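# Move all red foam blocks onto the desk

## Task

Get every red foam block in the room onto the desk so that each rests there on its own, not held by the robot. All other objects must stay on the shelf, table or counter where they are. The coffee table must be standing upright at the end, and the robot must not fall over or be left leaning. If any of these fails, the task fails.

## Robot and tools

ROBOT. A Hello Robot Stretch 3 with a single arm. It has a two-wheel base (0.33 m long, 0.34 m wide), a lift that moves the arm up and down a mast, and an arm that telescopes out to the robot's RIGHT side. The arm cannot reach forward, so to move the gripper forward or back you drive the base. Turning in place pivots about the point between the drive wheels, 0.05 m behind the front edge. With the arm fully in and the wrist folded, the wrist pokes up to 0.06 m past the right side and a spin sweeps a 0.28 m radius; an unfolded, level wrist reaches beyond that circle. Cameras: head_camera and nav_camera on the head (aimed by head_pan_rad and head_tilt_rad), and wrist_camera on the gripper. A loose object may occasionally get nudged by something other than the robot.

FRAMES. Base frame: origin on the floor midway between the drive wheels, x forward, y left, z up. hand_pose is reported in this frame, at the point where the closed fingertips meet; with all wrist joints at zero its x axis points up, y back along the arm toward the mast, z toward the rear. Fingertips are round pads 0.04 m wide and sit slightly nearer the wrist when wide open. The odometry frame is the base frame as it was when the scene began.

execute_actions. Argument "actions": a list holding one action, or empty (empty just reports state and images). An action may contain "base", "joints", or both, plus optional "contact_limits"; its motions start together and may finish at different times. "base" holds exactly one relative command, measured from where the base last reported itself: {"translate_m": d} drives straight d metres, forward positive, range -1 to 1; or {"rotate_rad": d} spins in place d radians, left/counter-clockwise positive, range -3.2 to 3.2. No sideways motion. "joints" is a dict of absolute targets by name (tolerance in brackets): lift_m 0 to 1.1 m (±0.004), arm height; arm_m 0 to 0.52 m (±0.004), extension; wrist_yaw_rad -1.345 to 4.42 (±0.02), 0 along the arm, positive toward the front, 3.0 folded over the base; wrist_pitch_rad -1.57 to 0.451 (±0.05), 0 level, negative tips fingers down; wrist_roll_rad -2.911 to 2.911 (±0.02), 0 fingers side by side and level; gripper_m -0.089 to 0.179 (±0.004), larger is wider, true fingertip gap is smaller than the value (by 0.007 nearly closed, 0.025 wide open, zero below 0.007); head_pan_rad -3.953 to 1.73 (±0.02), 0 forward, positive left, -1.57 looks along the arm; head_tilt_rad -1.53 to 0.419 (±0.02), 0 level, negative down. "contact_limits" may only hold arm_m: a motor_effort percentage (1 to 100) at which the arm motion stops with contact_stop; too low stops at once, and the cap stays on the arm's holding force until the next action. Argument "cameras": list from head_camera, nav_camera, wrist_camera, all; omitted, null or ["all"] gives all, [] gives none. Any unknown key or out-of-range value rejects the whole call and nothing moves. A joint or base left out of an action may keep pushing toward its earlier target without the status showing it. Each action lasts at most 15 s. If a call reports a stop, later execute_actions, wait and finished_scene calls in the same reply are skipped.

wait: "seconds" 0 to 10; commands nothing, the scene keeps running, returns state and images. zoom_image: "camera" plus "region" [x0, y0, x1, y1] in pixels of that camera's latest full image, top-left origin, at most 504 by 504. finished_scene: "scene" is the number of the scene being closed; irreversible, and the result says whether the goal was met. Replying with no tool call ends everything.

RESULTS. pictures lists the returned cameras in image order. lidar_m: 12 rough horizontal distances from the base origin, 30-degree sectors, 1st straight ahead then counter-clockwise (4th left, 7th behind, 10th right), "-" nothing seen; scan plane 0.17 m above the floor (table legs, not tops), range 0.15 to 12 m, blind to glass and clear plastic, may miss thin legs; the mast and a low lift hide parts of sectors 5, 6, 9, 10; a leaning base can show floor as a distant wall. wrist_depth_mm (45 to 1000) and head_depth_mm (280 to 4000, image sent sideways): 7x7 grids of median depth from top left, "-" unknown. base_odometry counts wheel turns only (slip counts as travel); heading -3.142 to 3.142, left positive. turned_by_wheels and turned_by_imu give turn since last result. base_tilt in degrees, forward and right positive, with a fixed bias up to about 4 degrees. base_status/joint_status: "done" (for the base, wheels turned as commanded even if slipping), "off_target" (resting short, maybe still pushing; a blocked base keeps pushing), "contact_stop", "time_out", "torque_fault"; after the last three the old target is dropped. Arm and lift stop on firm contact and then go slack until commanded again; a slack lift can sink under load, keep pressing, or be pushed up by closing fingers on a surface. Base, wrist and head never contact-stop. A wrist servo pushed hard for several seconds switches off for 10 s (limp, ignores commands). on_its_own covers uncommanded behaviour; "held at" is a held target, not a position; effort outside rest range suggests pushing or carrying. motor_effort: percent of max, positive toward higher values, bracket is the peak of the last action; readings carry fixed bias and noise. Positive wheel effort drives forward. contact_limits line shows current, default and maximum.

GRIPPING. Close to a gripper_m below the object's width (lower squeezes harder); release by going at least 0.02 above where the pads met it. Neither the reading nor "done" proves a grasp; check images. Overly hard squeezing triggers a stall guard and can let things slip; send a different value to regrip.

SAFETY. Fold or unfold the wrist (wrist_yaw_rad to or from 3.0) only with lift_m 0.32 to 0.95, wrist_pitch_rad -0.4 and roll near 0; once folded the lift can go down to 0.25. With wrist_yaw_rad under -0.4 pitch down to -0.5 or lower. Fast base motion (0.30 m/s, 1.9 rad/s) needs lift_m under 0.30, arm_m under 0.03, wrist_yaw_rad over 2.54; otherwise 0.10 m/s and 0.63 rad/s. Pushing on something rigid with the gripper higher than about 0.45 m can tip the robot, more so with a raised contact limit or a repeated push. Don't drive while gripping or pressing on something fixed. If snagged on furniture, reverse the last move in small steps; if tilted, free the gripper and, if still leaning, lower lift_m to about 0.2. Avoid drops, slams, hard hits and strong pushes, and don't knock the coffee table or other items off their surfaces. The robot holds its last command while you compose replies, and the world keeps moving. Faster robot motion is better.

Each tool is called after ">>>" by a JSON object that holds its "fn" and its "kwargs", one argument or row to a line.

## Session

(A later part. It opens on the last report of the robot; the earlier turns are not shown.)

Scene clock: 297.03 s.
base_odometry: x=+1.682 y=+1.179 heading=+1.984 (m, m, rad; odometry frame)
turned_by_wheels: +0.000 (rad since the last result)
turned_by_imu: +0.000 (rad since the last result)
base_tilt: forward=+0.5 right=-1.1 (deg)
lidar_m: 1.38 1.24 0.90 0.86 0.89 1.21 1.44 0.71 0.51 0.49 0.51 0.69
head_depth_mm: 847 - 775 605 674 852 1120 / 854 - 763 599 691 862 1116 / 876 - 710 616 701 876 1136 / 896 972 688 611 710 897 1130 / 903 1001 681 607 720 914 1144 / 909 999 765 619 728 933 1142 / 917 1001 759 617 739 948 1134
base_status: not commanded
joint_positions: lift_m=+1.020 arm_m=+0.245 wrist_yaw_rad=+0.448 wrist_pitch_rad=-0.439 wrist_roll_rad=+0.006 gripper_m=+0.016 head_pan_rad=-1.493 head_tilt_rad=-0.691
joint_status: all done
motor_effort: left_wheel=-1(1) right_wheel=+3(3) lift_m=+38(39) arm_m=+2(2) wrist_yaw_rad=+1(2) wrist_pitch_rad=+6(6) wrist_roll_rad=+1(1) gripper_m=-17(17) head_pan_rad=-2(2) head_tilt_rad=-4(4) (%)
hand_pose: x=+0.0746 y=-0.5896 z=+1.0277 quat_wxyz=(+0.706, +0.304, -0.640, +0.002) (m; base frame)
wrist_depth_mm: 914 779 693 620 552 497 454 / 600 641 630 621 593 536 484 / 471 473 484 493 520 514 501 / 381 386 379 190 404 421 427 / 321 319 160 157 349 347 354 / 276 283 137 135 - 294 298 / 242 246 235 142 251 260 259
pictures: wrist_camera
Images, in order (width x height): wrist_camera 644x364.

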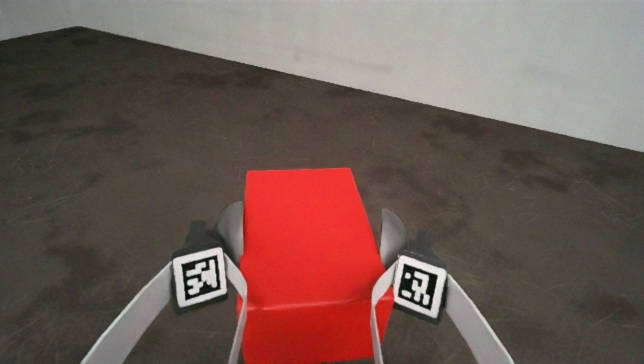

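>>> {"fn": "execute_actions", "kwargs": {
  "actions": [
    {"joints":{"arm_m":0.0,"wrist_yaw_rad":1.5,"wrist_pitch_rad":-0.4,"head_pan_rad":0,"head_tilt_rad":-0.6}}
  ],
  "cameras": ["nav_camera"]
}}

>>> {"fn": "execute_actions", "kwargs": {
  "actions": [
    {"joints":{"lift_m":0.85}}
  ],
  "cameras": []
}}

>>> {"fn": "execute_actions", "kwargs": {
  "actions": [
    {"joints":{"wrist_yaw_rad":2.7}}
  ],
  "cameras": []
}}

>>> {"fn": "execute_actions", "kwargs": {
  "actions": [
    {"joints":{"lift_m":0.285},"base":{"rotate_rad":2.6}}
  ],
  "cameras": ["nav_camera","wrist_camera"]
}}

Scene clock: 306.27 s.
base_odometry: x=+1.682 y=+1.179 heading=+1.984 (m, m, rad; odometry frame)
turned_by_wheels: +0.000 (rad since the last result)
turned_by_imu: +0.000 (rad since the last result)
base_tilt: forward=+0.5 right=-1.2 (deg)
lidar_m: 1.38 1.24 0.90 0.86 0.89 1.21 1.45 0.71 0.51 0.49 0.51 0.69
head_depth_mm: 1142 1269 1433 1579 1235 303 1185 / 1140 1262 1437 1638 1771 1434 1200 / 1141 1264 1433 1624 1757 1427 1202 / 1139 1261 1432 1649 1743 1415 1195 / 1134 1258 1431 1633 1718 1407 1182 / 1132 1261 1413 1636 1719 1406 1171 / 1134 1260 1418 1618 1709 1402 1176
base_status: not commanded
joint_positions: lift_m=+1.020 arm_m=+0.002 wrist_yaw_rad=+1.499 wrist_pitch_rad=-0.424 wrist_roll_rad=+0.006 gripper_m=+0.016 head_pan_rad=-0.007 head_tilt_rad=-0.606
joint_status: all done
joint sent to its limit — the command would take arm_m past its lower limit, so that joint was sent only as far as its limit.
motor_effort: left_wheel=-1(1) right_wheel=+3(3) lift_m=+38(38) arm_m=-2(2) wrist_yaw_rad=+1(0) wrist_pitch_rad=+8(8) wrist_roll_rad=+1(0) gripper_m=-17(17) head_pan_rad=+3(36) head_tilt_rad=+3(13) (%)
hand_pose: x=+0.2017 y=-0.1628 z=+1.0311 quat_wxyz=(+0.607, +0.581, -0.406, +0.360) (m; base frame)
wrist_depth_mm: - - - - - - - / - - - - - 743 775 / - - - - - 583 555 / - - - 191 - 558 440 / - - 161 158 784 556 386 / - - 138 135 - 553 397 / - - - 143 - 521 396
pictures: nav_camera (sideways: a quarter turn counterclockwise sets it upright)
Images, in order (width x height): nav_camera 672x504.

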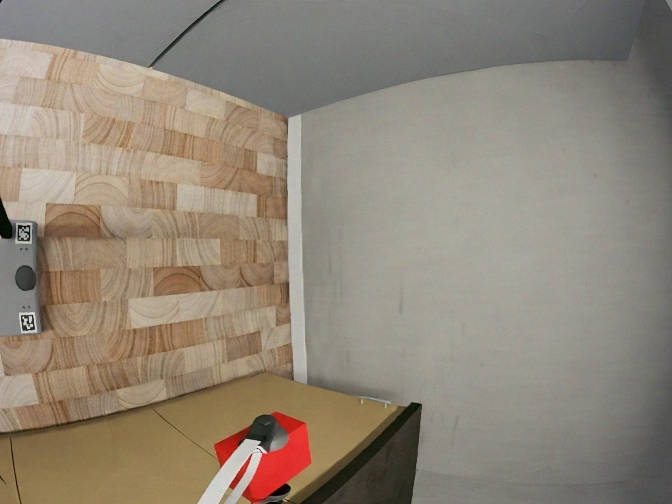

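Scene clock: 308.63 s.
base_odometry: x=+1.682 y=+1.179 heading=+1.984 (m, m, rad; odometry frame)
turned_by_wheels: +0.000 (rad since the last result)
turned_by_imu: +0.000 (rad since the last result)
base_tilt: forward=+0.5 right=-1.1 (deg)
lidar_m: 1.38 1.24 0.90 0.86 0.89 1.21 1.45 0.71 0.51 0.49 0.51 0.69
head_depth_mm: 1147 1272 1434 1574 1233 1230 392 / 1141 1267 1430 1638 1786 1438 1180 / 1142 1265 1430 1635 1765 1425 1202 / 1135 1272 1412 1633 1749 1420 1202 / 1129 1259 1425 1630 1727 1411 1185 / 1137 1264 1425 1631 1723 1402 1182 / 1132 1257 1429 1624 1702 1388 1176
base_status: not commanded
joint_positions: lift_m=+0.850 arm_m=+0.002 wrist_yaw_rad=+1.499 wrist_pitch_rad=-0.424 wrist_roll_rad=+0.006 gripper_m=+0.016 head_pan_rad=-0.007 head_tilt_rad=-0.606
joint_status: all done
motor_effort: left_wheel=-1(0) right_wheel=+3(3) lift_m=+30(31) arm_m=-1(2) wrist_yaw_rad=+0(1) wrist_pitch_rad=+8(8) wrist_roll_rad=+1(1) gripper_m=-17(17) head_pan_rad=+3(3) head_tilt_rad=+3(3) (%)
hand_pose: x=+0.2017 y=-0.1628 z=+0.8615 quat_wxyz=(+0.607, +0.581, -0.406, +0.360) (m; base frame)
wrist_depth_mm: - - - - - 546 404 / - - - - - 559 384 / - - - - - 558 398 / - - - 192 - 571 377 / - - 161 158 793 560 393 / - - 138 135 - 561 398 / - - 957 143 - 543 389
pictures: none
No camera images: the call's "cameras" was empty. Leave "cameras" out to get every camera's image.

Scene clock: 310.23 s.
base_odometry: x=+1.682 y=+1.179 heading=+1.984 (m, m, rad; odometry frame)
turned_by_wheels: +0.000 (rad since the last result)
turned_by_imu: +0.000 (rad since the last result)
base_tilt: forward=+0.5 right=-1.1 (deg)
lidar_m: 1.38 1.24 0.90 0.86 0.89 1.21 1.45 0.71 0.51 0.49 0.51 0.69
head_depth_mm: 1138 1264 1430 1571 1239 1222 1184 / 1144 1275 1426 1642 1768 1432 1201 / 1132 1266 1424 1645 1772 1438 1202 / 1141 1267 1427 1635 1763 1413 1192 / 1132 1266 1423 1630 1734 1411 1191 / 1131 1262 1418 1622 1716 1405 1185 / 1131 1265 1420 1628 1699 1389 1175
base_status: not commanded
joint_positions: lift_m=+0.850 arm_m=+0.002 wrist_yaw_rad=+2.697 wrist_pitch_rad=-0.424 wrist_roll_rad=+0.006 gripper_m=+0.016 head_pan_rad=-0.007 head_tilt_rad=-0.606
joint_status: all done
motor_effort: left_wheel=-2(1) right_wheel=+3(3) lift_m=+30(29) arm_m=-2(2) wrist_yaw_rad=+2(3) wrist_pitch_rad=+8(8) wrist_roll_rad=+0(1) gripper_m=-17(16) head_pan_rad=+3(3) head_tilt_rad=+3(3) (%)
hand_pose: x=+0.0749 y=+0.0554 z=+0.8615 quat_wxyz=(+0.298, +0.709, -0.008, +0.640) (m; base frame)
wrist_depth_mm: 695 744 846 898 - - - / 721 819 871 - - - - / 792 865 959 - - - - / 864 934 - 190 - - - / - - 161 158 - - - / - - 138 136 - - - / - - 919 144 - - -
pictures: none
No camera images: the call's "cameras" was empty. Leave "cameras" out to get every camera's image.

Scene clock: 316.20 s.
base_odometry: x=+1.682 y=+1.179 heading=-1.700 (m, m, rad; odometry frame)
turned_by_wheels: +2.600 (rad since the last result)
turned_by_imu: +2.640 (rad since the last result)
base_tilt: forward=+0.4 right=-1.2 (deg)
lidar_m: 1.18 1.45 0.72 0.52 0.49 0.51 0.68 1.38 1.27 0.90 0.86 0.89
head_depth_mm: 907 971 1032 1110 1212 1314 1214 / 1016 1095 1178 1288 1403 1427 1213 / 1157 1250 1363 1507 1629 1430 1208 / 1354 1487 1628 1852 1735 1422 1186 / 2224 2466 2740 2260 1747 1404 1185 / 2092 2341 2595 2217 1717 1400 1177 / 1988 2185 2415 2109 1713 1392 1175
base_status: done
joint_positions: lift_m=+0.285 arm_m=+0.002 wrist_yaw_rad=+2.697 wrist_pitch_rad=-0.424 wrist_roll_rad=+0.006 gripper_m=+0.016 head_pan_rad=-0.007 head_tilt_rad=-0.606
joint_status: all done
motor_effort: left_wheel=-1(5) right_wheel=+3(8) lift_m=+29(30) arm_m=-2(3) wrist_yaw_rad=+1(2) wrist_pitch_rad=+8(8) wrist_roll_rad=+0(1) gripper_m=-16(17) head_pan_rad=+3(2) head_tilt_rad=+3(3) (%)
hand_pose: x=+0.0749 y=+0.0554 z=+0.2966 quat_wxyz=(+0.298, +0.709, -0.008, +0.640) (m; base frame)
wrist_depth_mm: 443 527 654 - - - - / 464 555 730 - - - - / 485 642 813 847 942 936 943 / 576 642 663 191 714 725 752 / - 564 161 158 602 603 614 / - 496 136 135 - 506 520 / - - 136 143 446 449 456
pictures: nav_camera (sideways: a quarter turn counterclockwise sets it upright), wrist_camera
Images, in order (width x height): nav_camera 672x504, wrist_camera 644x364.

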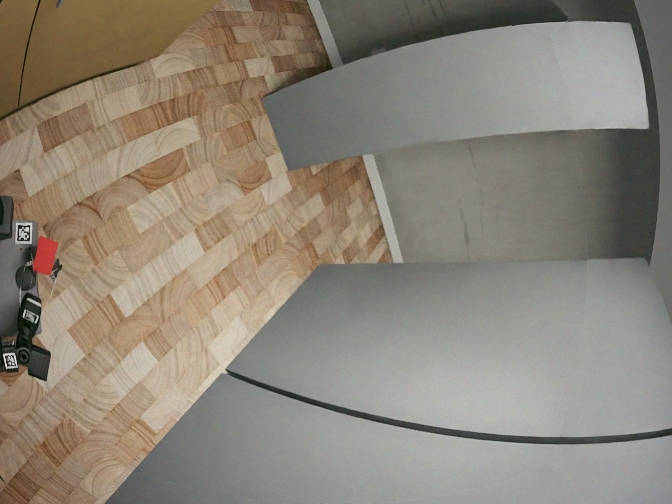

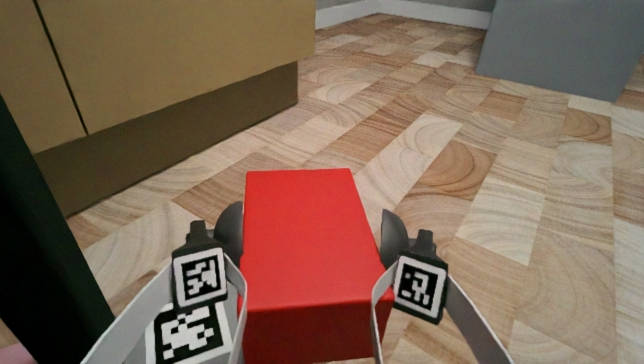

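>>> {"fn": "execute_actions", "kwargs": {
  "actions": [
    {"base":{"translate_m":1.0}}
  ],
  "cameras": []
}}

>>> {"fn": "execute_actions", "kwargs": {
  "actions": [
    {"base":{"rotate_rad":0.35}}
  ],
  "cameras": []
}}

>>> {"fn": "execute_actions", "kwargs": {
  "actions": [
    {"base":{"translate_m":0.25}}
  ],
  "cameras": ["nav_camera"]
}}

Scene clock: 329.03 s.
base_odometry: x=+1.553 y=+0.187 heading=-1.700 (m, m, rad; odometry frame)
turned_by_wheels: +0.000 (rad since the last result)
turned_by_imu: +0.001 (rad since the last result)
base_tilt: forward=+0.6 right=-1.2 (deg)
lidar_m: 0.47 1.49 0.66 0.83 1.02 1.05 1.40 1.51 0.50 0.35 0.34 0.35
head_depth_mm: 336 357 382 410 442 481 525 / 376 405 435 472 516 568 633 / 428 464 507 557 617 696 791 / 497 543 605 679 769 892 1071 / 1407 1574 1765 1988 1726 1418 1190 / 1332 1474 1636 1869 1719 1406 1182 / 1266 1390 1554 1732 1711 1388 1177
base_status: done
joint_positions: lift_m=+0.285 arm_m=+0.002 wrist_yaw_rad=+2.698 wrist_pitch_rad=-0.424 wrist_roll_rad=+0.006 gripper_m=+0.016 head_pan_rad=-0.007 head_tilt_rad=-0.605
joint_status: not commanded
motor_effort: left_wheel=-1(6) right_wheel=+3(12) lift_m=+29(29) arm_m=-2(2) wrist_yaw_rad=+1(2) wrist_pitch_rad=+8(8) wrist_roll_rad=+1(0) gripper_m=-16(17) head_pan_rad=+3(3) head_tilt_rad=+2(3) (%)
hand_pose: x=+0.0748 y=+0.0555 z=+0.2966 quat_wxyz=(+0.297, +0.709, -0.008, +0.640) (m; base frame)
wrist_depth_mm: - - 803 658 908 - - / - - 860 709 - - - / 847 867 866 791 875 955 942 / 688 676 659 190 722 738 760 / - 562 161 158 610 598 614 / - 499 135 135 - 514 518 / - - 137 143 441 446 455
pictures: none
No camera images: the call's "cameras" was empty. Leave "cameras" out to get every camera's image.

Scene clock: 330.43 s.
base_odometry: x=+1.553 y=+0.187 heading=-1.350 (m, m, rad; odometry frame)
turned_by_wheels: +0.350 (rad since the last result)
turned_by_imu: +0.354 (rad since the last result)
base_tilt: forward=+0.5 right=-1.2 (deg)
lidar_m: 1.52 0.66 0.72 1.15 1.02 1.22 2.22 0.63 0.38 0.34 0.34 0.41
head_depth_mm: 1379 1500 586 605 624 642 662 / 1353 1522 1711 1925 803 827 864 / 1325 1478 1673 1920 1757 1431 1146 / 1297 1447 1622 1853 1757 1431 1199 / 1271 1414 1584 1820 1743 1400 1194 / 1239 1375 1537 1761 1720 1402 1183 / 1214 1341 1508 1707 1647 1372 1175
base_status: done
joint_positions: lift_m=+0.285 arm_m=+0.002 wrist_yaw_rad=+2.698 wrist_pitch_rad=-0.424 wrist_roll_rad=+0.006 gripper_m=+0.016 head_pan_rad=-0.007 head_tilt_rad=-0.605
joint_status: not commanded
motor_effort: left_wheel=-1(6) right_wheel=+3(10) lift_m=+29(29) arm_m=-2(2) wrist_yaw_rad=+1(1) wrist_pitch_rad=+8(8) wrist_roll_rad=+0(1) gripper_m=-16(17) head_pan_rad=+3(3) head_tilt_rad=+2(3) (%)
hand_pose: x=+0.0748 y=+0.0555 z=+0.2966 quat_wxyz=(+0.297, +0.709, -0.008, +0.640) (m; base frame)
wrist_depth_mm: - - - - 672 602 845 / - - - - 719 705 - / 815 850 867 911 790 780 957 / 657 678 676 191 697 723 750 / - 560 160 157 610 595 617 / - 501 136 136 - 516 516 / - - 137 143 441 449 453
pictures: none
No camera images: the call's "cameras" was empty. Leave "cameras" out to get every camera's image.

Scene clock: 333.03 s.
base_odometry: x=+1.608 y=-0.057 heading=-1.350 (m, m, rad; odometry frame)
turned_by_wheels: +0.000 (rad since the last result)
turned_by_imu: +0.000 (rad since the last result)
base_tilt: forward=+0.5 right=-1.1 (deg)
lidar_m: 1.28 0.63 0.48 0.81 1.18 1.28 2.46 0.53 0.32 0.29 0.29 0.34
head_depth_mm: 1150 1291 1464 1708 1801 546 558 / 1117 1259 1442 1664 1775 1445 1186 / 1097 1233 1388 1601 1760 1426 1207 / 1079 1202 1356 1570 1703 1410 1201 / 1058 1180 1324 1513 1683 1413 1189 / 1032 1149 1293 1473 1637 1403 1182 / 1018 1128 1269 1432 1606 1393 1174
base_status: done
joint_positions: lift_m=+0.285 arm_m=+0.002 wrist_yaw_rad=+2.698 wrist_pitch_rad=-0.423 wrist_roll_rad=+0.006 gripper_m=+0.016 head_pan_rad=-0.007 head_tilt_rad=-0.604
joint_status: not commanded
motor_effort: left_wheel=-1(5) right_wheel=+3(12) lift_m=+29(29) arm_m=-1(2) wrist_yaw_rad=+1(1) wrist_pitch_rad=+8(8) wrist_roll_rad=+1(1) gripper_m=-16(17) head_pan_rad=+3(3) head_tilt_rad=+2(3) (%)
hand_pose: x=+0.0748 y=+0.0555 z=+0.2966 quat_wxyz=(+0.297, +0.709, -0.008, +0.640) (m; base frame)
wrist_depth_mm: - - - 533 591 697 914 / - - - 575 656 801 - / 814 865 844 646 722 850 979 / 675 672 676 191 689 716 731 / - 558 162 157 622 609 619 / - 496 135 135 - 502 516 / - - 136 142 436 441 455
pictures: nav_camera (sideways: a quarter turn counterclockwise sets it upright)
Images, in order (width x height): nav_camera 672x504.

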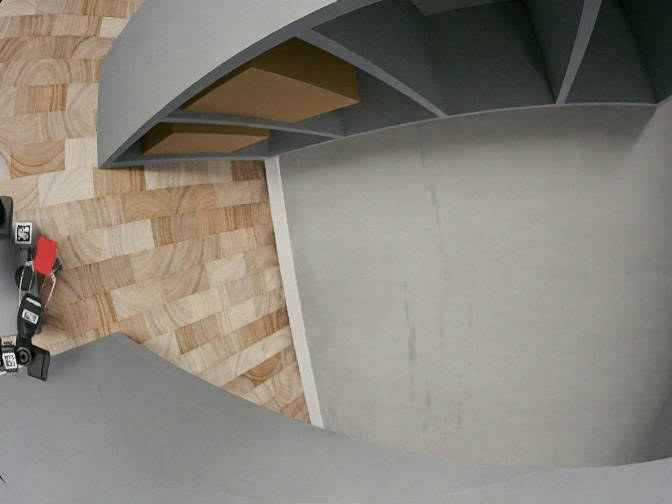

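>>> {"fn": "execute_actions", "kwargs": {
  "actions": [
    {"base":{"rotate_rad":0.21}}
  ],
  "cameras": []
}}

>>> {"fn": "execute_actions", "kwargs": {
  "actions": [
    {"base":{"translate_m":0.3}}
  ],
  "cameras": ["nav_camera"]
}}

Scene clock: 337.67 s.
base_odometry: x=+1.608 y=-0.057 heading=-1.140 (m, m, rad; odometry frame)
turned_by_wheels: +0.210 (rad since the last result)
turned_by_imu: +0.212 (rad since the last result)
base_tilt: forward=+0.5 right=-1.1 (deg)
lidar_m: 1.27 0.48 0.52 1.17 1.11 1.52 1.12 0.41 0.30 0.29 0.30 0.41
head_depth_mm: 1057 1170 1320 1506 1697 1436 1218 / 1050 1172 1318 1506 1679 1445 1211 / 1056 1175 1322 1514 1701 1427 1206 / 1054 1173 1320 1517 1689 1415 1199 / 1058 1172 1320 1513 1675 1410 1183 / 1057 1178 1321 1493 1623 1392 1182 / 1024 1093 1267 1199 1109 1140 1107
base_status: done
joint_positions: lift_m=+0.285 arm_m=+0.002 wrist_yaw_rad=+2.698 wrist_pitch_rad=-0.423 wrist_roll_rad=+0.006 gripper_m=+0.016 head_pan_rad=-0.007 head_tilt_rad=-0.604
joint_status: not commanded
motor_effort: left_wheel=-1(7) right_wheel=+3(11) lift_m=+29(29) arm_m=-2(2) wrist_yaw_rad=+0(1) wrist_pitch_rad=+8(8) wrist_roll_rad=+1(0) gripper_m=-17(16) head_pan_rad=+3(3) head_tilt_rad=+2(2) (%)
hand_pose: x=+0.0748 y=+0.0555 z=+0.2966 quat_wxyz=(+0.297, +0.709, -0.008, +0.640) (m; base frame)
wrist_depth_mm: - - - 742 491 536 590 / - - - 800 524 591 658 / 834 871 865 805 571 652 733 / 670 677 660 190 609 689 741 / - 569 160 158 609 605 616 / - 490 136 135 - 518 526 / - - 137 142 445 448 456
pictures: none
No camera images: the call's "cameras" was empty. Leave "cameras" out to get every camera's image.

Scene clock: 340.50 s.
base_odometry: x=+1.733 y=-0.329 heading=-1.140 (m, m, rad; odometry frame)
turned_by_wheels: +0.000 (rad since the last result)
turned_by_imu: +0.000 (rad since the last result)
base_tilt: forward=+0.5 right=-1.2 (deg)
lidar_m: 0.99 0.48 0.33 0.32 1.34 1.52 1.12 0.41 0.30 0.29 1.39 1.02
head_depth_mm: 797 886 1005 1148 1335 1453 1212 / 800 887 1002 1143 1334 1425 1213 / 797 887 1004 1143 1348 1425 1209 / 800 891 1001 1144 1339 1415 1195 / 796 888 998 1147 1342 1418 1189 / 800 890 1000 1152 1335 1388 1186 / 799 873 982 1104 1099 1277 1105
base_status: done
joint_positions: lift_m=+0.285 arm_m=+0.002 wrist_yaw_rad=+2.698 wrist_pitch_rad=-0.423 wrist_roll_rad=+0.006 gripper_m=+0.016 head_pan_rad=-0.007 head_tilt_rad=-0.604
joint_status: not commanded
motor_effort: left_wheel=-1(6) right_wheel=+2(11) lift_m=+30(29) arm_m=-2(2) wrist_yaw_rad=+1(1) wrist_pitch_rad=+8(8) wrist_roll_rad=+0(1) gripper_m=-16(17) head_pan_rad=+3(3) head_tilt_rad=+3(2) (%)
hand_pose: x=+0.0747 y=+0.0555 z=+0.2966 quat_wxyz=(+0.297, +0.709, -0.008, +0.640) (m; base frame)
wrist_depth_mm: - - 403 461 445 504 711 / - - 404 499 485 562 778 / 834 850 576 541 545 631 775 / 663 688 457 191 590 676 750 / - 574 161 158 594 602 601 / - 496 136 136 - 520 516 / - - 137 142 436 443 459
pictures: nav_camera (sideways: a quarter turn counterclockwise sets it upright)
Images, in order (width x height): nav_camera 672x504.

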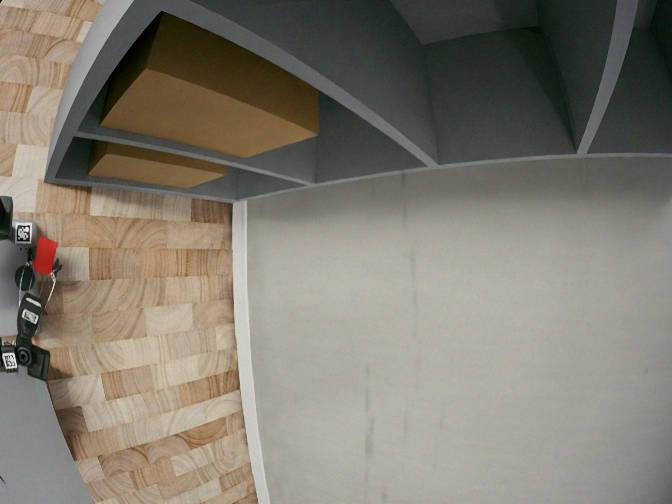

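>>> {"fn": "execute_actions", "kwargs": {
  "actions": [
    {"base":{"translate_m":0.45}}
  ],
  "cameras": []
}}

>>> {"fn": "execute_actions", "kwargs": {
  "actions": [
    {"base":{"rotate_rad":-0.55}}
  ],
  "cameras": []
}}

>>> {"fn": "execute_actions", "kwargs": {
  "actions": [
    {"base":{"translate_m":0.15}}
  ],
  "cameras": ["nav_camera"]
}}

Scene clock: 351.53 s.
base_odometry: x=+1.921 y=-0.738 heading=-1.140 (m, m, rad; odometry frame)
turned_by_wheels: +0.000 (rad since the last result)
turned_by_imu: +0.000 (rad since the last result)
base_tilt: forward=+0.5 right=-1.2 (deg)
lidar_m: 0.54 0.56 0.35 0.34 0.35 0.47 1.12 0.51 0.60 2.00 0.76 0.56
head_depth_mm: 415 461 519 595 696 840 1056 / 415 462 522 595 697 840 1055 / 417 463 521 595 697 838 1057 / 416 462 521 597 698 842 1063 / 416 463 521 596 697 843 1054 / 416 463 521 598 698 841 1056 / 416 462 523 597 699 837 1026
base_status: done
joint_positions: lift_m=+0.285 arm_m=+0.002 wrist_yaw_rad=+2.698 wrist_pitch_rad=-0.423 wrist_roll_rad=+0.006 gripper_m=+0.016 head_pan_rad=-0.007 head_tilt_rad=-0.604
joint_status: not commanded
motor_effort: left_wheel=-1(6) right_wheel=+2(11) lift_m=+30(29) arm_m=-2(2) wrist_yaw_rad=+1(1) wrist_pitch_rad=+8(8) wrist_roll_rad=+1(1) gripper_m=-17(17) head_pan_rad=+3(3) head_tilt_rad=+2(2) (%)
hand_pose: x=+0.0747 y=+0.0555 z=+0.2966 quat_wxyz=(+0.297, +0.709, -0.008, +0.640) (m; base frame)
wrist_depth_mm: 309 329 359 404 660 505 433 / 318 345 385 431 701 539 446 / 346 373 413 466 698 566 461 / 369 404 437 190 630 598 482 / - 438 161 158 594 582 485 / - 452 136 135 - 526 490 / - - 137 142 440 457 459
pictures: none
No camera images: the call's "cameras" was empty. Leave "cameras" out to get every camera's image.

Scene clock: 353.13 s.
base_odometry: x=+1.921 y=-0.738 heading=-1.690 (m, m, rad; odometry frame)
turned_by_wheels: -0.550 (rad since the last result)
turned_by_imu: -0.557 (rad since the last result)
base_tilt: forward=+0.5 right=-1.2 (deg)
lidar_m: 0.56 0.54 0.55 0.35 0.34 0.35 0.47 1.23 0.51 0.58 2.21 0.78
head_depth_mm: 606 695 818 984 1249 1428 1208 / 564 642 744 885 1089 1341 1206 / 528 596 683 798 962 1209 1203 / 498 555 629 729 861 1051 1167 / 468 520 585 669 780 934 1119 / 444 490 547 617 711 840 1023 / 421 463 513 574 656 764 910
base_status: done
joint_positions: lift_m=+0.285 arm_m=+0.002 wrist_yaw_rad=+2.698 wrist_pitch_rad=-0.423 wrist_roll_rad=+0.006 gripper_m=+0.016 head_pan_rad=-0.007 head_tilt_rad=-0.604
joint_status: not commanded
motor_effort: left_wheel=+2(7) right_wheel=-1(8) lift_m=+29(29) arm_m=-1(2) wrist_yaw_rad=+1(1) wrist_pitch_rad=+8(8) wrist_roll_rad=+1(1) gripper_m=-17(17) head_pan_rad=+3(3) head_tilt_rad=+3(2) (%)
hand_pose: x=+0.0747 y=+0.0555 z=+0.2966 quat_wxyz=(+0.297, +0.709, -0.008, +0.640) (m; base frame)
wrist_depth_mm: 319 368 667 578 525 454 402 / 326 395 734 624 562 485 427 / 349 417 705 681 585 510 445 / 374 444 567 190 618 535 473 / - 464 161 157 617 566 502 / - 457 135 135 - 516 510 / - - 136 142 434 445 446
pictures: none
No camera images: the call's "cameras" was empty. Leave "cameras" out to get every camera's image.

Scene clock: 355.20 s.
base_odometry: x=+1.903 y=-0.887 heading=-1.690 (m, m, rad; odometry frame)
turned_by_wheels: +0.000 (rad since the last result)
turned_by_imu: +0.000 (rad since the last result)
base_tilt: forward=+0.4 right=-1.1 (deg)
lidar_m: 0.43 0.41 0.42 0.53 0.42 0.43 0.62 0.90 0.59 0.76 1.66 0.59
head_depth_mm: 449 517 605 736 929 1273 1215 / 420 477 553 654 809 1046 1206 / 393 443 507 594 712 896 1134 / 368 413 468 540 638 781 1008 / 348 386 435 497 580 692 867 / 329 364 406 461 530 624 761 / 312 344 381 428 487 565 675
base_status: done
joint_positions: lift_m=+0.285 arm_m=+0.002 wrist_yaw_rad=+2.698 wrist_pitch_rad=-0.423 wrist_roll_rad=+0.006 gripper_m=+0.016 head_pan_rad=-0.007 head_tilt_rad=-0.604
joint_status: not commanded
motor_effort: left_wheel=+1(8) right_wheel=-1(7) lift_m=+29(29) arm_m=-2(2) wrist_yaw_rad=+2(1) wrist_pitch_rad=+8(8) wrist_roll_rad=+1(1) gripper_m=-16(17) head_pan_rad=+3(3) head_tilt_rad=+2(3) (%)
hand_pose: x=+0.0747 y=+0.0555 z=+0.2966 quat_wxyz=(+0.297, +0.709, -0.008, +0.640) (m; base frame)
wrist_depth_mm: 710 617 524 464 398 349 312 / 748 677 579 507 428 368 327 / 701 694 636 547 457 390 345 / 555 564 611 190 494 424 363 / - 527 160 157 503 443 388 / - 499 135 135 - 468 405 / - - 137 142 440 440 435
pictures: nav_camera (sideways: a quarter turn counterclockwise sets it upright)
Images, in order (width x height): nav_camera 672x504.

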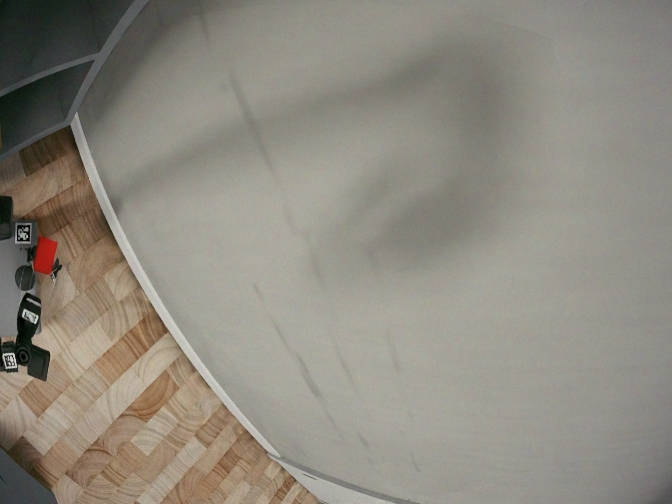

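>>> {"fn": "execute_actions", "kwargs": {
  "actions": [
    {"base":{"rotate_rad":-1.1}}
  ],
  "cameras": []
}}

>>> {"fn": "execute_actions", "kwargs": {
  "actions": [
    {"base":{"translate_m":1.0}}
  ],
  "cameras": ["nav_camera"]
}}

Scene clock: 359.50 s.
base_odometry: x=+1.903 y=-0.887 heading=-2.790 (m, m, rad; odometry frame)
turned_by_wheels: -1.100 (rad since the last result)
turned_by_imu: -1.112 (rad since the last result)
base_tilt: forward=+0.5 right=-1.2 (deg)
lidar_m: 2.04 0.63 0.43 0.41 0.42 0.54 0.41 0.42 0.62 1.11 0.59 0.73
head_depth_mm: 2598 2785 3135 2352 1795 1451 1180 / 2588 2749 3119 2328 1779 1439 1201 / 2574 2716 3054 2275 1768 1426 1206 / 2560 2820 3039 2290 1779 1423 1196 / 2524 2802 2990 2261 1744 1400 1197 / 2452 2712 2806 2129 1730 1405 1176 / 1497 1506 1527 1596 1565 1359 1178
base_status: done
joint_positions: lift_m=+0.285 arm_m=+0.002 wrist_yaw_rad=+2.698 wrist_pitch_rad=-0.423 wrist_roll_rad=+0.006 gripper_m=+0.016 head_pan_rad=-0.007 head_tilt_rad=-0.604
joint_status: not commanded
motor_effort: left_wheel=+1(8) right_wheel=-1(9) lift_m=+29(29) arm_m=-1(1) wrist_yaw_rad=+1(2) wrist_pitch_rad=+8(8) wrist_roll_rad=+1(1) gripper_m=-16(17) head_pan_rad=+3(3) head_tilt_rad=+3(1) (%)
hand_pose: x=+0.0747 y=+0.0555 z=+0.2966 quat_wxyz=(+0.297, +0.709, -0.008, +0.640) (m; base frame)
wrist_depth_mm: 350 381 424 489 546 647 781 / 369 408 463 512 603 727 911 / 400 440 502 564 677 822 937 / 436 481 533 191 686 757 753 / - 505 161 158 601 605 605 / - 491 135 136 - 512 519 / - - 138 142 435 448 458
pictures: none
No camera images: the call's "cameras" was empty. Leave "cameras" out to get every camera's image.

Scene clock: 364.53 s.
base_odometry: x=+0.965 y=-1.232 heading=-2.790 (m, m, rad; odometry frame)
turned_by_wheels: +0.000 (rad since the last result)
turned_by_imu: +0.001 (rad since the last result)
base_tilt: forward=+0.5 right=-1.1 (deg)
lidar_m: 1.61 0.68 0.50 0.48 0.49 0.64 1.40 0.73 0.58 1.08 2.71 2.14
head_depth_mm: 1719 1925 1599 2365 1783 1447 1211 / 1704 1886 1566 2324 1787 1436 1212 / 1713 1899 1785 2114 1760 1419 1202 / 1695 1865 2114 2293 1746 1417 1196 / 1675 1875 2102 2278 1725 1401 1191 / 1672 1852 2100 2233 1708 1401 1184 / 1635 1771 1822 1829 1631 1380 1174
base_status: done
joint_positions: lift_m=+0.285 arm_m=+0.002 wrist_yaw_rad=+2.698 wrist_pitch_rad=-0.423 wrist_roll_rad=+0.006 gripper_m=+0.016 head_pan_rad=-0.007 head_tilt_rad=-0.604
joint_status: not commanded
motor_effort: left_wheel=+2(9) right_wheel=-1(7) lift_m=+29(29) arm_m=-2(2) wrist_yaw_rad=+1(0) wrist_pitch_rad=+8(8) wrist_roll_rad=+1(1) gripper_m=-16(17) head_pan_rad=+3(3) head_tilt_rad=+2(2) (%)
hand_pose: x=+0.0747 y=+0.0555 z=+0.2966 quat_wxyz=(+0.297, +0.709, -0.008, +0.640) (m; base frame)
wrist_depth_mm: 405 431 483 548 618 709 866 / 432 478 516 608 670 785 - / 457 502 562 652 735 860 940 / 501 538 592 190 711 747 753 / - 556 161 158 611 590 615 / - 498 136 135 - 511 526 / - - 136 143 440 450 454
pictures: nav_camera (sideways: a quarter turn counterclockwise sets it upright)
Images, in order (width x height): nav_camera 672x504.

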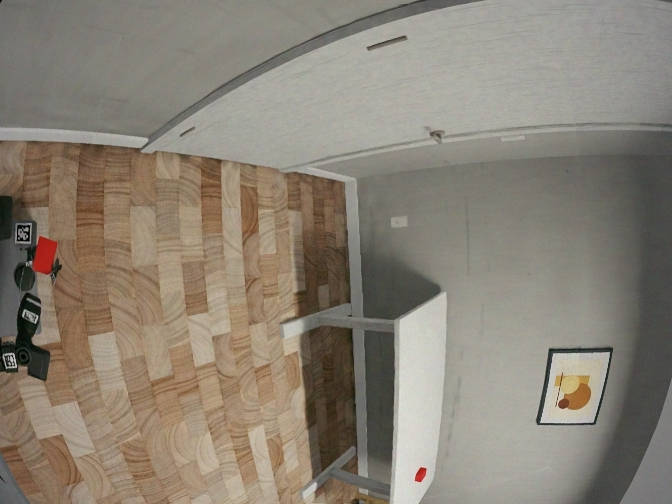

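>>> {"fn": "execute_actions", "kwargs": {
  "actions": [
    {"base":{"rotate_rad":-0.8},"joints":{"head_pan_rad":0.6,"head_tilt_rad":-0.7}}
  ],
  "cameras": []
}}

>>> {"fn": "execute_actions", "kwargs": {
  "actions": [
    {"base":{"translate_m":1.0}}
  ],
  "cameras": ["nav_camera","head_camera"]
}}

Scene clock: 372.67 s.
base_odometry: x=+0.965 y=-1.232 heading=+2.693 (m, m, rad; odometry frame)
turned_by_wheels: -0.800 (rad since the last result)
turned_by_imu: -0.810 (rad since the last result)
base_tilt: forward=+0.5 right=-1.1 (deg)
lidar_m: 2.27 1.61 1.07 0.58 0.48 0.48 0.53 0.85 1.40 0.58 0.58 3.24
head_depth_mm: 1911 1852 2522 2079 1655 1377 1176 / 1867 1810 2383 2042 1630 1368 1162 / 1807 1800 2380 2032 1615 1347 1158 / 1759 1766 2282 1967 1606 1347 1152 / 1723 1880 2222 1993 1596 1334 1152 / 1673 1881 2161 1986 1587 1326 1141 / 1640 1836 2072 1946 1577 1317 1131
base_status: done
joint_positions: lift_m=+0.285 arm_m=+0.002 wrist_yaw_rad=+2.698 wrist_pitch_rad=-0.423 wrist_roll_rad=+0.006 gripper_m=+0.016 head_pan_rad=+0.593 head_tilt_rad=-0.692
joint_status: all done
motor_effort: left_wheel=+1(7) right_wheel=-1(9) lift_m=+30(29) arm_m=-2(2) wrist_yaw_rad=+1(1) wrist_pitch_rad=+8(8) wrist_roll_rad=+1(1) gripper_m=-17(17) head_pan_rad=+3(30) head_tilt_rad=-4(14) (%)
hand_pose: x=+0.0747 y=+0.0555 z=+0.2966 quat_wxyz=(+0.297, +0.709, -0.008, +0.640) (m; base frame)
wrist_depth_mm: 506 613 928 - - - - / 512 653 930 - - - - / 527 672 849 900 903 927 972 / 567 666 667 190 716 727 766 / - 564 161 158 603 611 603 / - 495 136 136 - 514 512 / - - 136 143 440 451 450
pictures: none
No camera images: the call's "cameras" was empty. Leave "cameras" out to get every camera's image.

Scene clock: 377.70 s.
base_odometry: x=+0.063 y=-0.799 heading=+2.694 (m, m, rad; odometry frame)
turned_by_wheels: +0.000 (rad since the last result)
turned_by_imu: +0.001 (rad since the last result)
base_tilt: forward=+0.5 right=-1.2 (deg)
lidar_m: 1.27 1.38 0.96 1.49 1.22 1.20 1.37 1.00 1.00 1.10 1.82 2.51
head_depth_mm: 1288 1481 1170 942 1612 1376 1169 / 1253 1438 1206 901 1646 1364 1166 / 1225 1382 1191 894 1632 1357 1154 / 1187 1343 1175 885 1570 1349 1158 / 1151 1305 1161 875 1546 1336 1146 / 1124 1267 1146 870 1497 1329 1138 / 1095 1227 1132 864 1464 1323 1134
base_status: done
joint_positions: lift_m=+0.285 arm_m=+0.002 wrist_yaw_rad=+2.698 wrist_pitch_rad=-0.423 wrist_roll_rad=+0.006 gripper_m=+0.016 head_pan_rad=+0.593 head_tilt_rad=-0.692
joint_status: not commanded
motor_effort: left_wheel=+1(8) right_wheel=-1(7) lift_m=+30(30) arm_m=-3(2) wrist_yaw_rad=+1(1) wrist_pitch_rad=+8(8) wrist_roll_rad=+0(1) gripper_m=-17(16) head_pan_rad=+3(3) head_tilt_rad=-3(4) (%)
hand_pose: x=+0.0747 y=+0.0555 z=+0.2966 quat_wxyz=(+0.297, +0.709, -0.008, +0.640) (m; base frame)
wrist_depth_mm: - - - - - - - / - - - - - - - / 817 853 798 887 921 941 972 / 673 682 657 191 706 738 741 / - 576 161 157 618 612 619 / - 497 136 136 - 517 517 / - - 136 142 435 453 452
pictures: head_camera (sideways: a quarter turn clockwise sets it upright), nav_camera (sideways: a quarter turn counterclockwise sets it upright)
Images, in order (width x height): head_camera 896x504, nav_camera 672x504.

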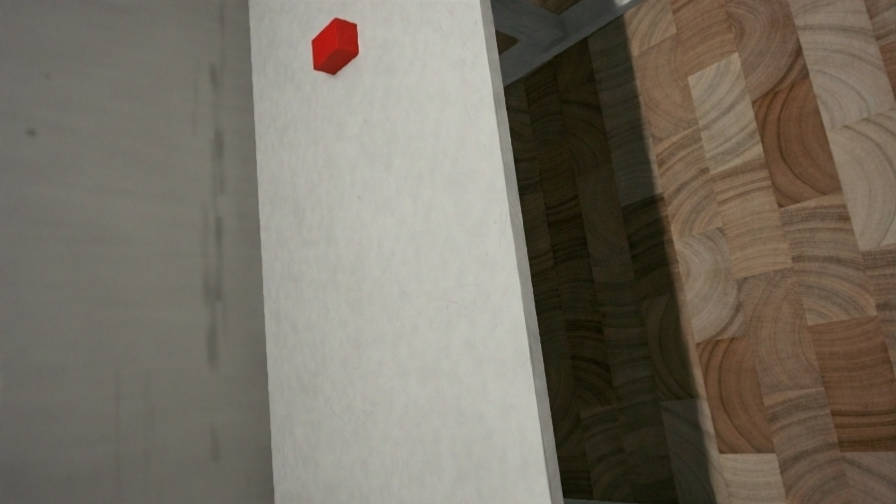

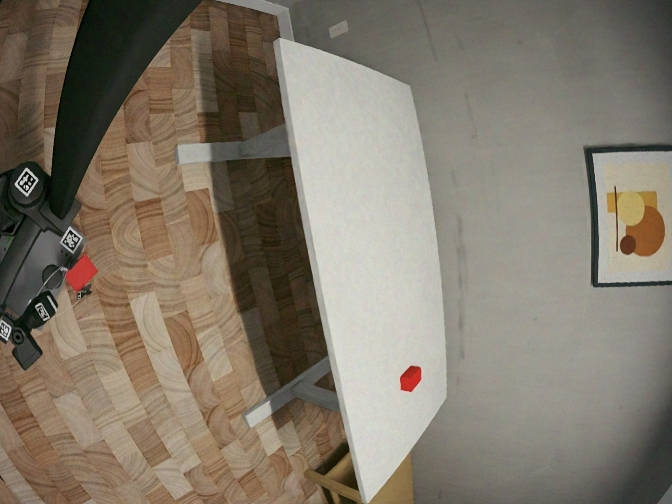

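>>> {"fn": "execute_actions", "kwargs": {
  "actions": [
    {"base":{"translate_m":0.24}}
  ],
  "cameras": []
}}

>>> {"fn": "execute_actions", "kwargs": {
  "actions": [
    {"base":{"rotate_rad":2.36},"joints":{"head_pan_rad":-1.2,"head_tilt_rad":-0.9}}
  ],
  "cameras": []
}}

>>> {"fn": "execute_actions", "kwargs": {
  "actions": [
    {"joints":{"lift_m":0.88}}
  ],
  "cameras": ["nav_camera","head_camera"]
}}

Scene clock: 384.87 s.
base_odometry: x=-0.153 y=-0.695 heading=+2.694 (m, m, rad; odometry frame)
turned_by_wheels: +0.000 (rad since the last result)
turned_by_imu: +0.000 (rad since the last result)
base_tilt: forward=+0.5 right=-1.2 (deg)
lidar_m: 1.03 1.22 1.21 0.89 1.40 1.39 1.57 1.21 1.14 1.32 2.04 1.50
head_depth_mm: 1133 1292 1219 911 769 1335 1175 / 1103 1254 1214 904 761 1364 1158 / 1075 1218 1191 893 734 1363 1155 / 1042 1182 1174 886 710 1344 1156 / 1022 1149 1167 876 704 1306 1146 / 991 1120 1151 866 699 1295 1140 / 966 1085 1133 863 694 1261 1132
base_status: done
joint_positions: lift_m=+0.285 arm_m=+0.002 wrist_yaw_rad=+2.698 wrist_pitch_rad=-0.423 wrist_roll_rad=+0.006 gripper_m=+0.016 head_pan_rad=+0.593 head_tilt_rad=-0.692
joint_status: not commanded
motor_effort: left_wheel=+2(9) right_wheel=-1(6) lift_m=+29(30) arm_m=-2(2) wrist_yaw_rad=+1(2) wrist_pitch_rad=+8(8) wrist_roll_rad=+1(1) gripper_m=-17(16) head_pan_rad=+3(3) head_tilt_rad=-4(2) (%)
hand_pose: x=+0.0747 y=+0.0555 z=+0.2966 quat_wxyz=(+0.297, +0.709, -0.008, +0.640) (m; base frame)
wrist_depth_mm: - - - - - - 965 / - - - - - - - / 823 824 864 847 906 936 960 / 666 673 671 190 722 728 751 / - 568 160 158 619 601 631 / - 495 135 135 - 506 524 / - - 136 142 437 444 461
pictures: none
No camera images: the call's "cameras" was empty. Leave "cameras" out to get every camera's image.

Scene clock: 387.43 s.
base_odometry: x=-0.153 y=-0.695 heading=-1.230 (m, m, rad; odometry frame)
turned_by_wheels: +2.360 (rad since the last result)
turned_by_imu: +2.385 (rad since the last result)
base_tilt: forward=+0.5 right=-1.1 (deg)
lidar_m: 1.39 1.41 1.21 1.15 1.17 1.51 2.33 1.51 1.03 1.21 0.89 1.48
head_depth_mm: 1009 1089 881 734 1348 1251 1111 / 1042 1101 876 728 1371 1246 1102 / 1073 1095 867 723 1391 1241 1137 / 1115 1080 864 718 1410 1238 1137 / 1153 1061 854 746 1406 1230 1093 / 1191 1062 846 760 1376 1216 1081 / 1242 1342 840 1505 1380 1213 1079
base_status: done
joint_positions: lift_m=+0.285 arm_m=+0.002 wrist_yaw_rad=+2.698 wrist_pitch_rad=-0.423 wrist_roll_rad=+0.006 gripper_m=+0.016 head_pan_rad=-1.193 head_tilt_rad=-0.889
joint_status: all done
motor_effort: left_wheel=-2(6) right_wheel=+2(14) lift_m=+29(30) arm_m=-2(2) wrist_yaw_rad=+1(1) wrist_pitch_rad=+8(8) wrist_roll_rad=+1(1) gripper_m=-16(16) head_pan_rad=-3(36) head_tilt_rad=-4(21) (%)
hand_pose: x=+0.0747 y=+0.0555 z=+0.2966 quat_wxyz=(+0.297, +0.709, -0.008, +0.640) (m; base frame)
wrist_depth_mm: 886 - - - - - - / 943 - - - - - - / 839 826 849 858 897 937 938 / 667 676 664 191 725 724 758 / - 582 160 158 605 592 612 / - 504 136 135 - 515 518 / - - 136 141 432 444 457
pictures: none
No camera images: the call's "cameras" was empty. Leave "cameras" out to get every camera's image.

Scene clock: 393.67 s.
base_odometry: x=-0.153 y=-0.695 heading=-1.230 (m, m, rad; odometry frame)
turned_by_wheels: +0.000 (rad since the last result)
turned_by_imu: +0.000 (rad since the last result)
base_tilt: forward=+0.5 right=-1.1 (deg)
lidar_m: 1.39 1.40 1.20 1.15 1.17 1.50 2.33 1.51 1.03 1.21 0.89 1.48
head_depth_mm: 1007 1089 882 732 654 - 1110 / 1045 1097 879 726 - - 1088 / 1077 1089 872 722 - 1264 - / 1111 1075 859 721 1435 1234 - / 1155 1068 855 743 1408 1228 1128 / 1197 1050 849 762 1388 1219 1089 / 1235 1338 840 1504 1380 1207 1081
base_status: not commanded
joint_positions: lift_m=+0.880 arm_m=+0.002 wrist_yaw_rad=+2.698 wrist_pitch_rad=-0.423 wrist_roll_rad=+0.006 gripper_m=+0.016 head_pan_rad=-1.193 head_tilt_rad=-0.889
joint_status: all done
motor_effort: left_wheel=-1(0) right_wheel=+3(3) lift_m=+38(39) arm_m=-2(2) wrist_yaw_rad=+1(1) wrist_pitch_rad=+8(8) wrist_roll_rad=+1(1) gripper_m=-17(16) head_pan_rad=-3(2) head_tilt_rad=-5(5) (%)
hand_pose: x=+0.0747 y=+0.0555 z=+0.8913 quat_wxyz=(+0.297, +0.709, -0.008, +0.640) (m; base frame)
wrist_depth_mm: 905 - - - - - - / 967 - - - - - - / - - - - - - - / - - - 192 - - - / - - 162 158 - - - / - - 137 136 - - - / - - - 142 - - -
pictures: head_camera (sideways: a quarter turn clockwise sets it upright), nav_camera (sideways: a quarter turn counterclockwise sets it upright)
Images, in order (width x height): head_camera 896x504, nav_camera 672x504.

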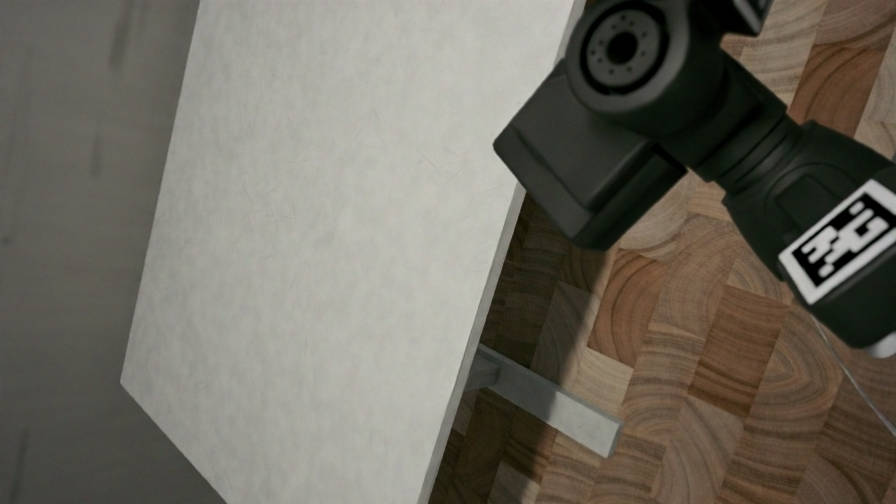

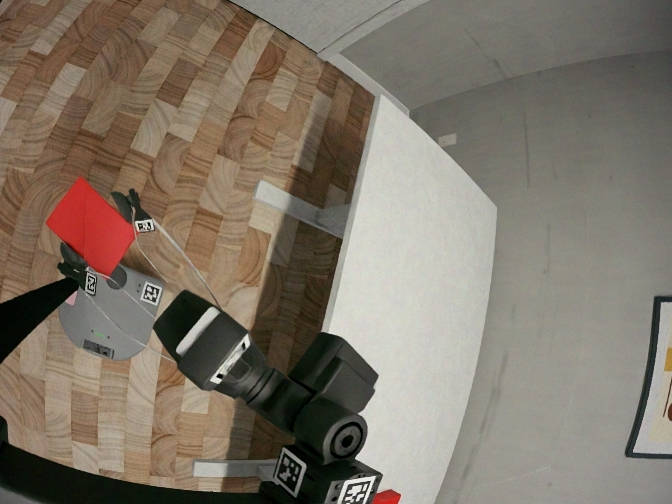

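>>> {"fn": "execute_actions", "kwargs": {
  "actions": [
    {"joints":{"wrist_yaw_rad":0.0,"wrist_pitch_rad":-0.42}}
  ],
  "cameras": ["wrist_camera"]
}}

>>> {"fn": "execute_actions", "kwargs": {
  "actions": [
    {"joints":{"arm_m":0.3}}
  ],
  "cameras": ["wrist_camera","nav_camera"]
}}

Scene clock: 400.23 s.
base_odometry: x=-0.153 y=-0.695 heading=-1.230 (m, m, rad; odometry frame)
turned_by_wheels: +0.000 (rad since the last result)
turned_by_imu: +0.000 (rad since the last result)
base_tilt: forward=+0.5 right=-1.1 (deg)
lidar_m: 1.39 1.40 1.20 1.14 1.17 1.51 2.34 1.51 1.03 1.21 0.89 1.48
head_depth_mm: 1007 1087 883 752 - - - / 1045 1104 876 748 - - 1086 / 1072 1095 867 722 1397 1246 1105 / 1116 1081 862 720 1412 1235 1116 / 1156 1065 854 746 1407 1233 1089 / 1197 1057 845 761 1382 1222 1082 / 1244 1344 841 1503 1381 1213 1082
base_status: not commanded
joint_positions: lift_m=+0.880 arm_m=+0.002 wrist_yaw_rad=+0.003 wrist_pitch_rad=-0.438 wrist_roll_rad=+0.006 gripper_m=+0.016 head_pan_rad=-1.193 head_tilt_rad=-0.889
joint_status: all done
motor_effort: left_wheel=-2(1) right_wheel=+2(3) lift_m=+38(38) arm_m=-1(2) wrist_yaw_rad=-2(3) wrist_pitch_rad=+6(7) wrist_roll_rad=+1(0) gripper_m=-17(16) head_pan_rad=-2(3) head_tilt_rad=-5(5) (%)
hand_pose: x=-0.0209 y=-0.3684 z=+0.8880 quat_wxyz=(+0.689, +0.154, -0.692, -0.153) (m; base frame)
wrist_depth_mm: 853 861 888 867 886 889 930 / 736 755 772 803 819 893 915 / 552 571 594 611 618 604 631 / 458 467 457 190 495 505 517 / 387 395 162 157 424 415 422 / 334 340 137 135 - 359 363 / 299 301 302 142 321 328 330
pictures: wrist_camera
Images, in order (width x height): wrist_camera 644x364.

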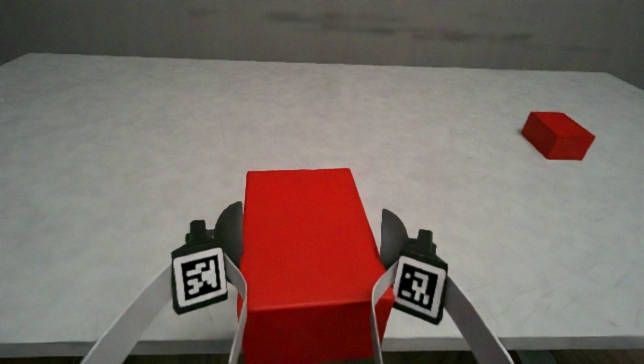

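Scene clock: 403.63 s.
base_odometry: x=-0.153 y=-0.695 heading=-1.230 (m, m, rad; odometry frame)
turned_by_wheels: +0.000 (rad since the last result)
turned_by_imu: +0.000 (rad since the last result)
base_tilt: forward=+0.5 right=-1.1 (deg)
lidar_m: 1.39 1.41 1.20 1.14 1.17 1.50 2.33 1.50 1.03 1.21 0.89 1.48
head_depth_mm: 1008 1097 813 732 1352 1262 1114 / 1049 1098 875 727 1373 1252 1105 / 1076 1089 869 722 1396 1236 1105 / 1110 1077 863 718 1421 1234 1121 / 1151 1065 854 746 1393 1228 1091 / 1196 1053 850 758 1387 1223 1090 / 1242 1344 838 1500 1381 1213 1080
base_status: not commanded
joint_positions: lift_m=+0.880 arm_m=+0.300 wrist_yaw_rad=+0.001 wrist_pitch_rad=-0.439 wrist_roll_rad=+0.006 gripper_m=+0.016 head_pan_rad=-1.193 head_tilt_rad=-0.889
joint_status: all done
motor_effort: left_wheel=-2(1) right_wheel=+2(2) lift_m=+38(38) arm_m=+2(1) wrist_yaw_rad=-1(2) wrist_pitch_rad=+6(6) wrist_roll_rad=+1(1) gripper_m=-17(17) head_pan_rad=-2(3) head_tilt_rad=-4(4) (%)
hand_pose: x=-0.0212 y=-0.6664 z=+0.8878 quat_wxyz=(+0.689, +0.154, -0.692, -0.154) (m; base frame)
wrist_depth_mm: 604 598 622 618 629 639 658 / 630 635 665 682 698 687 706 / 557 571 583 602 603 623 650 / 456 463 456 190 489 504 514 / 380 385 162 158 416 419 427 / 330 336 138 135 - 353 361 / 291 294 290 142 305 312 315
pictures: nav_camera (sideways: a quarter turn counterclockwise sets it upright), wrist_camera
Images, in order (width x height): nav_camera 672x504, wrist_camera 644x364.

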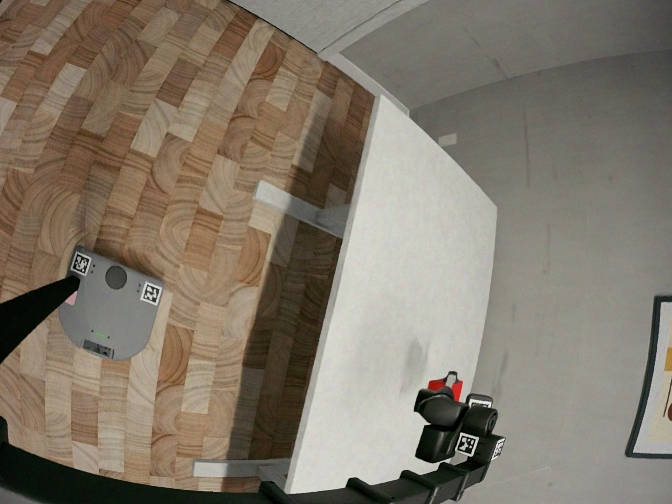

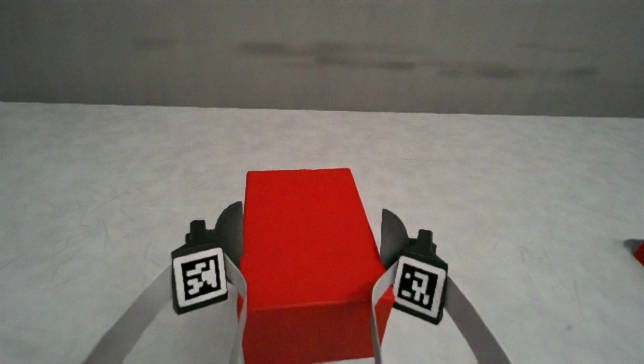

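>>> {"fn": "execute_actions", "kwargs": {
  "actions": [
    {"joints":{"lift_m":0.765}}
  ],
  "cameras": []
}}

Scene clock: 407.33 s.
base_odometry: x=-0.153 y=-0.695 heading=-1.230 (m, m, rad; odometry frame)
turned_by_wheels: +0.000 (rad since the last result)
turned_by_imu: +0.000 (rad since the last result)
base_tilt: forward=+0.5 right=-1.1 (deg)
lidar_m: 1.39 1.40 1.20 1.15 1.17 1.51 2.33 1.51 1.03 1.21 0.90 1.48
head_depth_mm: 1009 1091 938 696 1345 1259 1125 / 1040 1100 878 726 1370 1248 1106 / 1082 1091 868 722 1392 1239 1106 / 1110 1077 861 720 1412 1236 1111 / 1150 1061 853 745 1396 1223 1088 / 1187 1052 848 762 1388 1218 1088 / 1233 1342 839 1498 1383 1210 1081
base_status: not commanded
joint_positions: lift_m=+0.765 arm_m=+0.300 wrist_yaw_rad=+0.001 wrist_pitch_rad=-0.439 wrist_roll_rad=+0.006 gripper_m=+0.016 head_pan_rad=-1.193 head_tilt_rad=-0.889
joint_status: all done
motor_effort: left_wheel=-1(1) right_wheel=+3(3) lift_m=+29(32) arm_m=+2(2) wrist_yaw_rad=-1(1) wrist_pitch_rad=+6(6) wrist_roll_rad=+1(0) gripper_m=-16(16) head_pan_rad=-3(2) head_tilt_rad=-5(5) (%)
hand_pose: x=-0.0212 y=-0.6664 z=+0.7731 quat_wxyz=(+0.689, +0.154, -0.692, -0.154) (m; base frame)
wrist_depth_mm: 591 594 612 614 618 650 645 / 445 466 470 490 510 525 532 / 340 351 357 363 379 387 392 / 276 280 279 191 301 304 314 / 234 239 160 158 252 254 257 / 202 206 138 135 - 215 220 / 177 180 174 143 185 189 191
pictures: none
No camera images: the call's "cameras" was empty. Leave "cameras" out to get every camera's image.


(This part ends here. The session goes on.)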